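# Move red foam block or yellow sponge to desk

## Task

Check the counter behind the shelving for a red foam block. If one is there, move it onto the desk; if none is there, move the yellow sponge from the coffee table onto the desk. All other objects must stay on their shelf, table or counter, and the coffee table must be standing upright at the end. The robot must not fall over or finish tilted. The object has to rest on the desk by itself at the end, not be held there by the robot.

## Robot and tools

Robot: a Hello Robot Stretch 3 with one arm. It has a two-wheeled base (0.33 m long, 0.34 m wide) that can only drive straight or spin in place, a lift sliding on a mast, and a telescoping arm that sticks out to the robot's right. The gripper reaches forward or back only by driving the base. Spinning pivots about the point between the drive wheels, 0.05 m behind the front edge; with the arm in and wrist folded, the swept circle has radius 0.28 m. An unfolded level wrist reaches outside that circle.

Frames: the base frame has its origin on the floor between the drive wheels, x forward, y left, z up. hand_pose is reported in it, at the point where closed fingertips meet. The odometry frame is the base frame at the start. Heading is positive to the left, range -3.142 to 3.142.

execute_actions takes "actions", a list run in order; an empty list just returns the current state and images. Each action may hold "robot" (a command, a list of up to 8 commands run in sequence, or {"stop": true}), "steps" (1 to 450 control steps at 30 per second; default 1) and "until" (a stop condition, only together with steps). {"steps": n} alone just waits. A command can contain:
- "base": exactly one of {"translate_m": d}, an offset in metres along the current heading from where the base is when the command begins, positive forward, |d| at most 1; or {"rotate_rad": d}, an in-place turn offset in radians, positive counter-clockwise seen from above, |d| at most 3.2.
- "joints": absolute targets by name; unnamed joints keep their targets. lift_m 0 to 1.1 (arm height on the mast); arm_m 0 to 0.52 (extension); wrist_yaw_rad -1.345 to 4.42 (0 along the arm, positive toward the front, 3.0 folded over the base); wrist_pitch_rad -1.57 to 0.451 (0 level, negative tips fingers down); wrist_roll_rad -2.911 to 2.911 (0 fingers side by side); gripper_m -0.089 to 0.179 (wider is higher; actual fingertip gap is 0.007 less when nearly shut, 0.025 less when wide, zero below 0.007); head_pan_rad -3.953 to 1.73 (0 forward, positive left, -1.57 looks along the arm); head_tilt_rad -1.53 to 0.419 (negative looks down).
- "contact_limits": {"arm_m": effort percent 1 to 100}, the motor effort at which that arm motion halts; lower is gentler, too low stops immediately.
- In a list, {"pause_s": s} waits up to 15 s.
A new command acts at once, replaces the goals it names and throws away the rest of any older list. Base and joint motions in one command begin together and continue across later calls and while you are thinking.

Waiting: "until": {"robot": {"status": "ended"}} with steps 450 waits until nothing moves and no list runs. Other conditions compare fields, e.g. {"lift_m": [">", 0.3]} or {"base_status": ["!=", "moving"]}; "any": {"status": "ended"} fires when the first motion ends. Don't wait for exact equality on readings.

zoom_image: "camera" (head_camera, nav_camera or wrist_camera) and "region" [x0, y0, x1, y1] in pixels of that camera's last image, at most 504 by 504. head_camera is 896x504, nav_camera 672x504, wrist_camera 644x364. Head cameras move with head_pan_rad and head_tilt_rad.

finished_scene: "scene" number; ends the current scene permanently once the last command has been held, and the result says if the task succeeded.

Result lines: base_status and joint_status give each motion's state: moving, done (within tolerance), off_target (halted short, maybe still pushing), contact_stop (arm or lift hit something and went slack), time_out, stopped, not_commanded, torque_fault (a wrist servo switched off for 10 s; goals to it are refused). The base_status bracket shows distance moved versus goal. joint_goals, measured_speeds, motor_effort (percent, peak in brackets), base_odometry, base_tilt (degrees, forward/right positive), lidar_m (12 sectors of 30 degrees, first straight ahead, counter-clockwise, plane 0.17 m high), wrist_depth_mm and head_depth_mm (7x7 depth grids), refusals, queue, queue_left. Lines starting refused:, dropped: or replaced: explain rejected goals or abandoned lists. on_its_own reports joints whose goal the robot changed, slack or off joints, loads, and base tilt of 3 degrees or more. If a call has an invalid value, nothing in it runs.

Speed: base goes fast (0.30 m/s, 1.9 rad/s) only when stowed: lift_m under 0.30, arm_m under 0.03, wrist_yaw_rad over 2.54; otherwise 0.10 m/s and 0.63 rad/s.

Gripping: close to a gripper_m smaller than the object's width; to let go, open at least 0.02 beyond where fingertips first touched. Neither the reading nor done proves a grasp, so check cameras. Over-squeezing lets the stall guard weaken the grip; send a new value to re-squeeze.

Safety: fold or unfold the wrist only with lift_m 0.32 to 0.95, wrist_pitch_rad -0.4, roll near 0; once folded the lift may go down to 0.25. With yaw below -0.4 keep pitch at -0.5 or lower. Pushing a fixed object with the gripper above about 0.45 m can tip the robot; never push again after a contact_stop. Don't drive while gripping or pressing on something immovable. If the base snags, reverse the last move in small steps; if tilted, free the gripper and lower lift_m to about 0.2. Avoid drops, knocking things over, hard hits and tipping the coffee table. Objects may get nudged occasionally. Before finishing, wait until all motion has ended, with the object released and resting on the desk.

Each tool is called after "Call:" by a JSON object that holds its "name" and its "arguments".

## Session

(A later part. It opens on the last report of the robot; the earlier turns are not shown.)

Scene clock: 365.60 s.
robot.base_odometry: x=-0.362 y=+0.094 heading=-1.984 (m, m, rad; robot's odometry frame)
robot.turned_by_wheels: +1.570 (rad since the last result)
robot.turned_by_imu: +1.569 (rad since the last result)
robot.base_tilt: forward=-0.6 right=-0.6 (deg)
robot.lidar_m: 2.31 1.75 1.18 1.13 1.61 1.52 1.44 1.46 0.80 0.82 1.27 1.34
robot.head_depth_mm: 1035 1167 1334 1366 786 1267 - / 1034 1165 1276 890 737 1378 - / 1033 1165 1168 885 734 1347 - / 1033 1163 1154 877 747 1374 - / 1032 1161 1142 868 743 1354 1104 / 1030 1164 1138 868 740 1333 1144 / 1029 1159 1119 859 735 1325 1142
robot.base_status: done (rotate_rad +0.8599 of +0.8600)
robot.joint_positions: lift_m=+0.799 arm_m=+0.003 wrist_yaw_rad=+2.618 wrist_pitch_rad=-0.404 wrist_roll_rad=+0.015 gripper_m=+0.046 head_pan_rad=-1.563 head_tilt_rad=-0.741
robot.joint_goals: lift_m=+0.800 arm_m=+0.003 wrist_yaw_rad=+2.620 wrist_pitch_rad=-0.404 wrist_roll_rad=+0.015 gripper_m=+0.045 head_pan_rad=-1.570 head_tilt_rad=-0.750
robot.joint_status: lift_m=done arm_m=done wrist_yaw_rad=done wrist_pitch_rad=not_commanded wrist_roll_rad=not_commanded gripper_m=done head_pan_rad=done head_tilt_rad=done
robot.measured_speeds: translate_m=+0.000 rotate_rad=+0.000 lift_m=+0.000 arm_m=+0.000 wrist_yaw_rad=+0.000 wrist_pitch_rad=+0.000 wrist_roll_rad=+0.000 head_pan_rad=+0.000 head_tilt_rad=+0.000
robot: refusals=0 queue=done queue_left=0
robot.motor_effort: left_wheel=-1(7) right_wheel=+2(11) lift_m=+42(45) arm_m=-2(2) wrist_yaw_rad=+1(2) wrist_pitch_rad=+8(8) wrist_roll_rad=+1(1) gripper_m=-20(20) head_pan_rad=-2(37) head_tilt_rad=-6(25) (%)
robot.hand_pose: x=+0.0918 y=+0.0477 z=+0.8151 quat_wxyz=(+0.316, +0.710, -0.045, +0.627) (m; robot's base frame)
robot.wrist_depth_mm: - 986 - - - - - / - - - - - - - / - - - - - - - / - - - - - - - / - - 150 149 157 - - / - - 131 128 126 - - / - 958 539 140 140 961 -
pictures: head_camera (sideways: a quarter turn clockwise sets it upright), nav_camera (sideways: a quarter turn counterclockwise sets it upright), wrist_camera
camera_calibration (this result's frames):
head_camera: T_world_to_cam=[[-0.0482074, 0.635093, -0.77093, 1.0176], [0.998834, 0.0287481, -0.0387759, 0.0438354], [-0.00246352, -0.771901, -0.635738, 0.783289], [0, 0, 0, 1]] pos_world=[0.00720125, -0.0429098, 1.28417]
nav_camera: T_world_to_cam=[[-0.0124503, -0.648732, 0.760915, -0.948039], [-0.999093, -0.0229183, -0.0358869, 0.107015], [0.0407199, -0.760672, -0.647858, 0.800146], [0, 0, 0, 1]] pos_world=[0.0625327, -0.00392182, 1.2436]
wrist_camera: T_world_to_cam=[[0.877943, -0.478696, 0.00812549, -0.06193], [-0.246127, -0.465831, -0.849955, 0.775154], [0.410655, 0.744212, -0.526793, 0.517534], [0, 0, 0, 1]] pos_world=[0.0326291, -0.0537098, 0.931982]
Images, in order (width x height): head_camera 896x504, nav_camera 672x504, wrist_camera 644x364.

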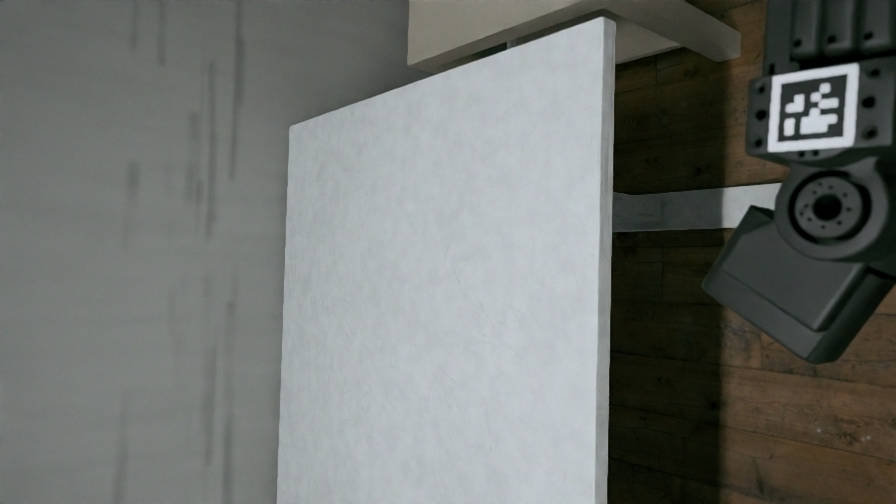

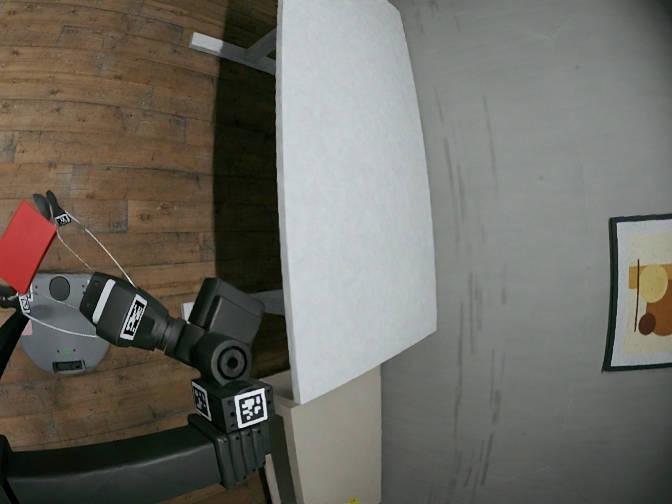

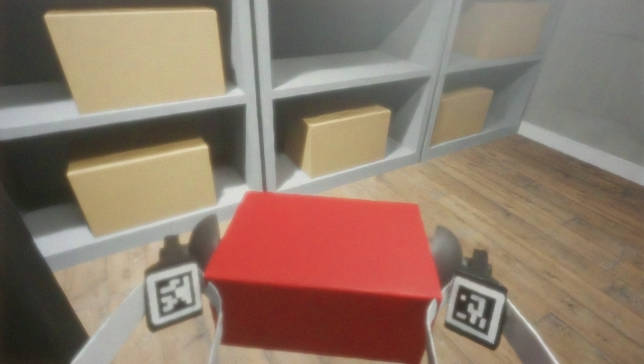

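Call:
{"name": "execute_actions", "arguments": {"actions": [{"robot": [{"joints": {"wrist_yaw_rad": 0.0, "arm_m": 0.28}}, {"joints": {"lift_m": 0.745}}], "steps": 300, "until": {"robot": {"status": "ended"}}}]}}

Scene clock: 376.70 s.
robot.base_odometry: x=-0.362 y=+0.094 heading=-1.984 (m, m, rad; robot's odometry frame)
robot.turned_by_wheels: +0.000 (rad since the last result)
robot.turned_by_imu: +0.001 (rad since the last result)
robot.base_tilt: forward=-0.6 right=-0.5 (deg)
robot.lidar_m: 2.30 1.74 1.18 1.13 1.61 1.52 1.44 1.46 0.80 0.82 1.27 1.35
robot.head_depth_mm: 1036 1165 1337 1364 1077 1200 - / 1034 1164 1277 924 - 1315 1164 / 1035 1162 1165 945 703 1339 1165 / 1030 1162 1156 921 747 1337 1154 / 1031 1164 1140 873 744 1343 1150 / 1030 1159 1133 864 740 1328 1146 / 1033 1154 1127 857 737 1325 1143
robot.base_status: done (rotate_rad +0.8599 of +0.8600)
robot.joint_positions: lift_m=+0.746 arm_m=+0.280 wrist_yaw_rad=+0.002 wrist_pitch_rad=-0.404 wrist_roll_rad=+0.015 gripper_m=+0.046 head_pan_rad=-1.563 head_tilt_rad=-0.741
robot.joint_goals: lift_m=+0.745 arm_m=+0.280 wrist_yaw_rad=+0.000 wrist_pitch_rad=-0.404 wrist_roll_rad=+0.015 gripper_m=+0.045 head_pan_rad=-1.570 head_tilt_rad=-0.750
robot.joint_status: lift_m=done arm_m=done wrist_yaw_rad=done wrist_pitch_rad=not_commanded wrist_roll_rad=not_commanded gripper_m=done head_pan_rad=done head_tilt_rad=done
robot.measured_speeds: translate_m=+0.000 rotate_rad=+0.000 lift_m=+0.000 arm_m=+0.000 wrist_yaw_rad=+0.000 wrist_pitch_rad=+0.000 wrist_roll_rad=+0.000 head_pan_rad=+0.000 head_tilt_rad=+0.000
robot: refusals=0 queue=done queue_left=0
robot.motor_effort: left_wheel=-1(1) right_wheel=+2(2) lift_m=+9(42) arm_m=+4(5) wrist_yaw_rad=-1(2) wrist_pitch_rad=+8(8) wrist_roll_rad=+1(1) gripper_m=-20(19) head_pan_rad=-3(3) head_tilt_rad=-6(6) (%)
robot.hand_pose: x=-0.0210 y=-0.6509 z=+0.7617 quat_wxyz=(+0.688, +0.142, -0.697, -0.142) (m; robot's base frame)
robot.wrist_depth_mm: 656 641 659 657 659 656 669 / 508 532 540 559 578 720 721 / 363 369 376 381 388 427 759 / 277 281 290 290 301 301 790 / 228 231 150 148 155 244 246 / 191 197 129 128 126 206 205 / 164 161 153 140 141 169 175
pictures: head_camera (sideways: a quarter turn clockwise sets it upright), nav_camera (sideways: a quarter turn counterclockwise sets it upright), wrist_camera
camera_calibration (this result's frames):
head_camera: T_world_to_cam=[[-0.0480568, 0.635104, -0.77093, 1.0176], [0.998841, 0.0285113, -0.0387759, 0.0438354], [-0.00264654, -0.7719, -0.635738, 0.78329], [0, 0, 0, 1]] pos_world=[0.00719107, -0.0429101, 1.28417]
nav_camera: T_world_to_cam=[[-0.0126042, -0.648729, 0.760915, -0.948039], [-0.999098, -0.0226814, -0.0358869, 0.107015], [0.0405395, -0.760682, -0.647858, 0.800147], [0, 0, 0, 1]] pos_world=[0.0625318, -0.00393521, 1.2436]
wrist_camera: T_world_to_cam=[[-0.999614, -0.026583, 0.00811915, -0.0420026], [-0.0209034, 0.526441, -0.849954, 1.02721], [0.01832, -0.849796, -0.526794, 0.0098234], [0, 0, 0, 1]] pos_world=[-0.0206941, -0.533536, 0.878599]
Images, in order (width x height): head_camera 896x504, nav_camera 672x504, wrist_camera 644x364.

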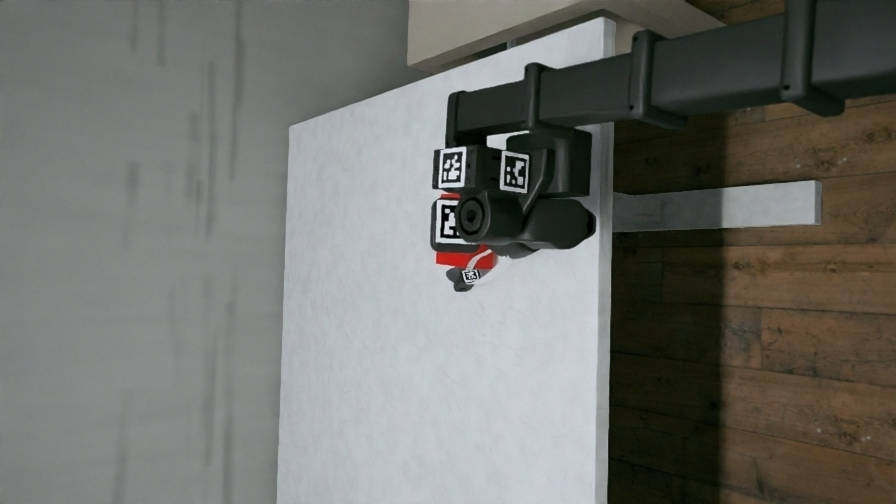

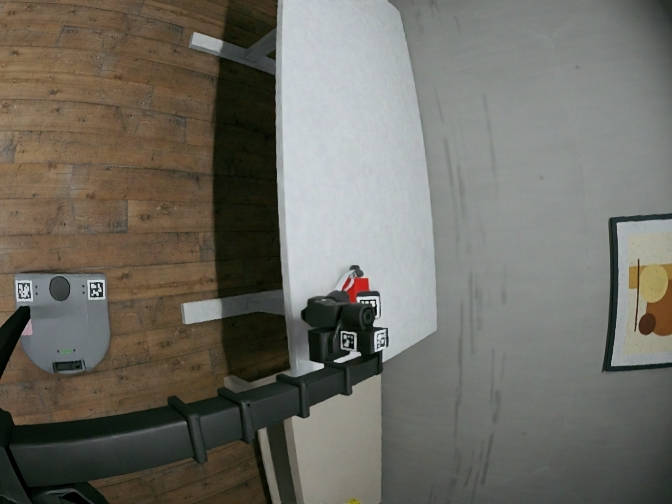

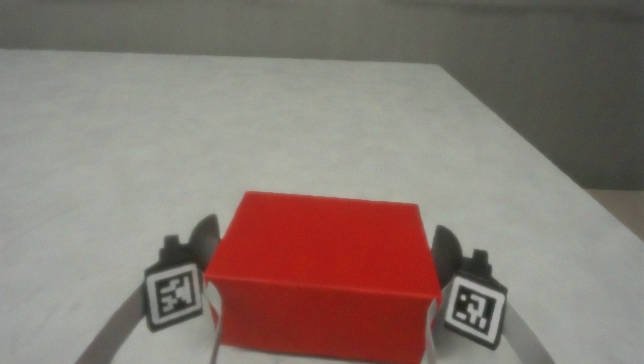

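Call:
{"name": "execute_actions", "arguments": {"actions": [{"robot": [{"joints": {"lift_m": 0.733}}, {"joints": {"gripper_m": 0.16}}, {"joints": {"lift_m": 0.80}}, {"joints": {"arm_m": 0.02}}], "steps": 400, "until": {"robot": {"status": "ended"}}}]}}

Scene clock: 387.97 s.
robot.base_odometry: x=-0.362 y=+0.094 heading=-1.984 (m, m, rad; robot's odometry frame)
robot.turned_by_wheels: +0.000 (rad since the last result)
robot.turned_by_imu: +0.002 (rad since the last result)
robot.base_tilt: forward=-0.6 right=-0.5 (deg)
robot.lidar_m: 2.30 1.75 1.18 1.13 1.61 1.52 1.44 1.46 0.80 0.82 1.27 1.35
robot.head_depth_mm: 1037 1164 1336 1370 784 1277 - / 1032 1170 1275 889 736 1394 - / 1033 1163 1165 882 731 1363 - / 1033 1164 1152 846 746 - 1152 / 1027 1164 1141 872 742 1337 1149 / 1034 1164 1136 863 738 1331 1147 / 1030 1159 1121 858 732 1320 1143
robot.base_status: done (rotate_rad +0.8599 of +0.8600)
robot.joint_positions: lift_m=+0.799 arm_m=+0.020 wrist_yaw_rad=+0.001 wrist_pitch_rad=-0.404 wrist_roll_rad=+0.015 gripper_m=+0.160 head_pan_rad=-1.563 head_tilt_rad=-0.741
robot.joint_goals: lift_m=+0.800 arm_m=+0.020 wrist_yaw_rad=+0.000 wrist_pitch_rad=-0.404 wrist_roll_rad=+0.015 gripper_m=+0.160 head_pan_rad=-1.570 head_tilt_rad=-0.750
robot.joint_status: lift_m=done arm_m=done wrist_yaw_rad=done wrist_pitch_rad=not_commanded wrist_roll_rad=not_commanded gripper_m=done head_pan_rad=done head_tilt_rad=done
robot.measured_speeds: translate_m=+0.000 rotate_rad=+0.000 lift_m=+0.000 arm_m=+0.000 wrist_yaw_rad=+0.000 wrist_pitch_rad=+0.000 wrist_roll_rad=+0.000 head_pan_rad=+0.000 head_tilt_rad=+0.000
robot: refusals=0 queue=done queue_left=0
robot.motor_effort: left_wheel=-1(1) right_wheel=+3(3) lift_m=+42(45) arm_m=-2(2) wrist_yaw_rad=-1(2) wrist_pitch_rad=+8(8) wrist_roll_rad=+1(1) gripper_m=+0(84) head_pan_rad=-3(4) head_tilt_rad=-7(6) (%)
robot.hand_pose: x=-0.0212 y=-0.3914 z=+0.8151 quat_wxyz=(+0.688, +0.141, -0.698, -0.143) (m; robot's base frame)
robot.wrist_depth_mm: 889 887 899 884 891 878 894 / 705 708 736 761 849 953 961 / 491 502 499 458 543 - - / 373 377 382 387 399 424 938 / 303 318 312 320 318 327 760 / - - 288 289 290 291 612 / 970 967 981 986 - 914 844
pictures: head_camera (sideways: a quarter turn clockwise sets it upright), nav_camera (sideways: a quarter turn counterclockwise sets it upright), wrist_camera
camera_calibration (this result's frames):
head_camera: T_world_to_cam=[[-0.0480568, 0.635104, -0.77093, 1.0176], [0.998841, 0.0285113, -0.0387759, 0.0438354], [-0.00264654, -0.7719, -0.635738, 0.78329], [0, 0, 0, 1]] pos_world=[0.00719107, -0.0429101, 1.28417]
nav_camera: T_world_to_cam=[[-0.0126042, -0.648729, 0.760915, -0.948039], [-0.999098, -0.0226814, -0.0358869, 0.107015], [0.0405395, -0.760682, -0.647858, 0.800147], [0, 0, 0, 1]] pos_world=[0.0625318, -0.00393521, 1.2436]
wrist_camera: T_world_to_cam=[[-0.999634, -0.0258181, 0.00811926, -0.035411], [-0.0205006, 0.526457, -0.849954, 0.935977], [0.0176698, -0.84981, -0.526794, 0.258492], [0, 0, 0, 1]] pos_world=[-0.0207774, -0.273997, 0.931998]
Images, in order (width x height): head_camera 896x504, nav_camera 672x504, wrist_camera 644x364.

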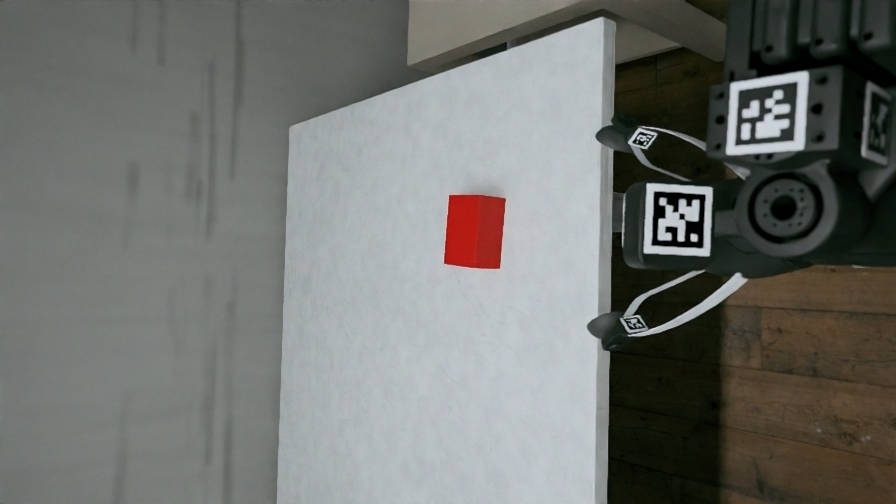

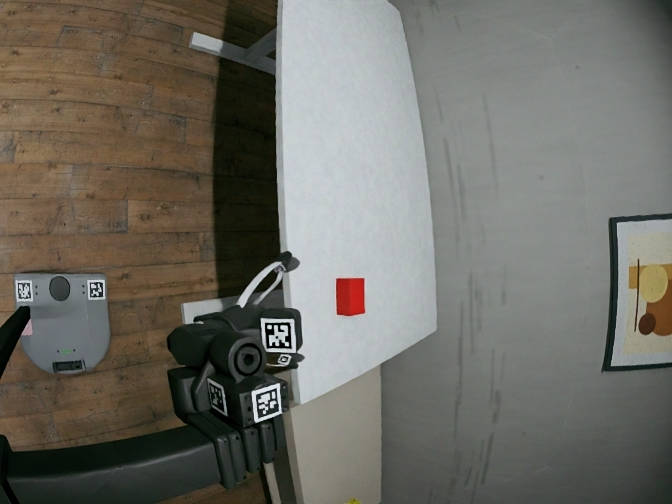

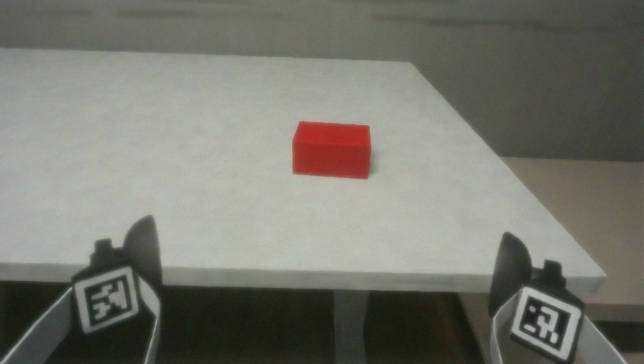

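The red block is resting on the desk, clear of the gripper.

Call:
{"name": "finished_scene", "arguments": {"scene": 1}}

The scene is finished: the task was done.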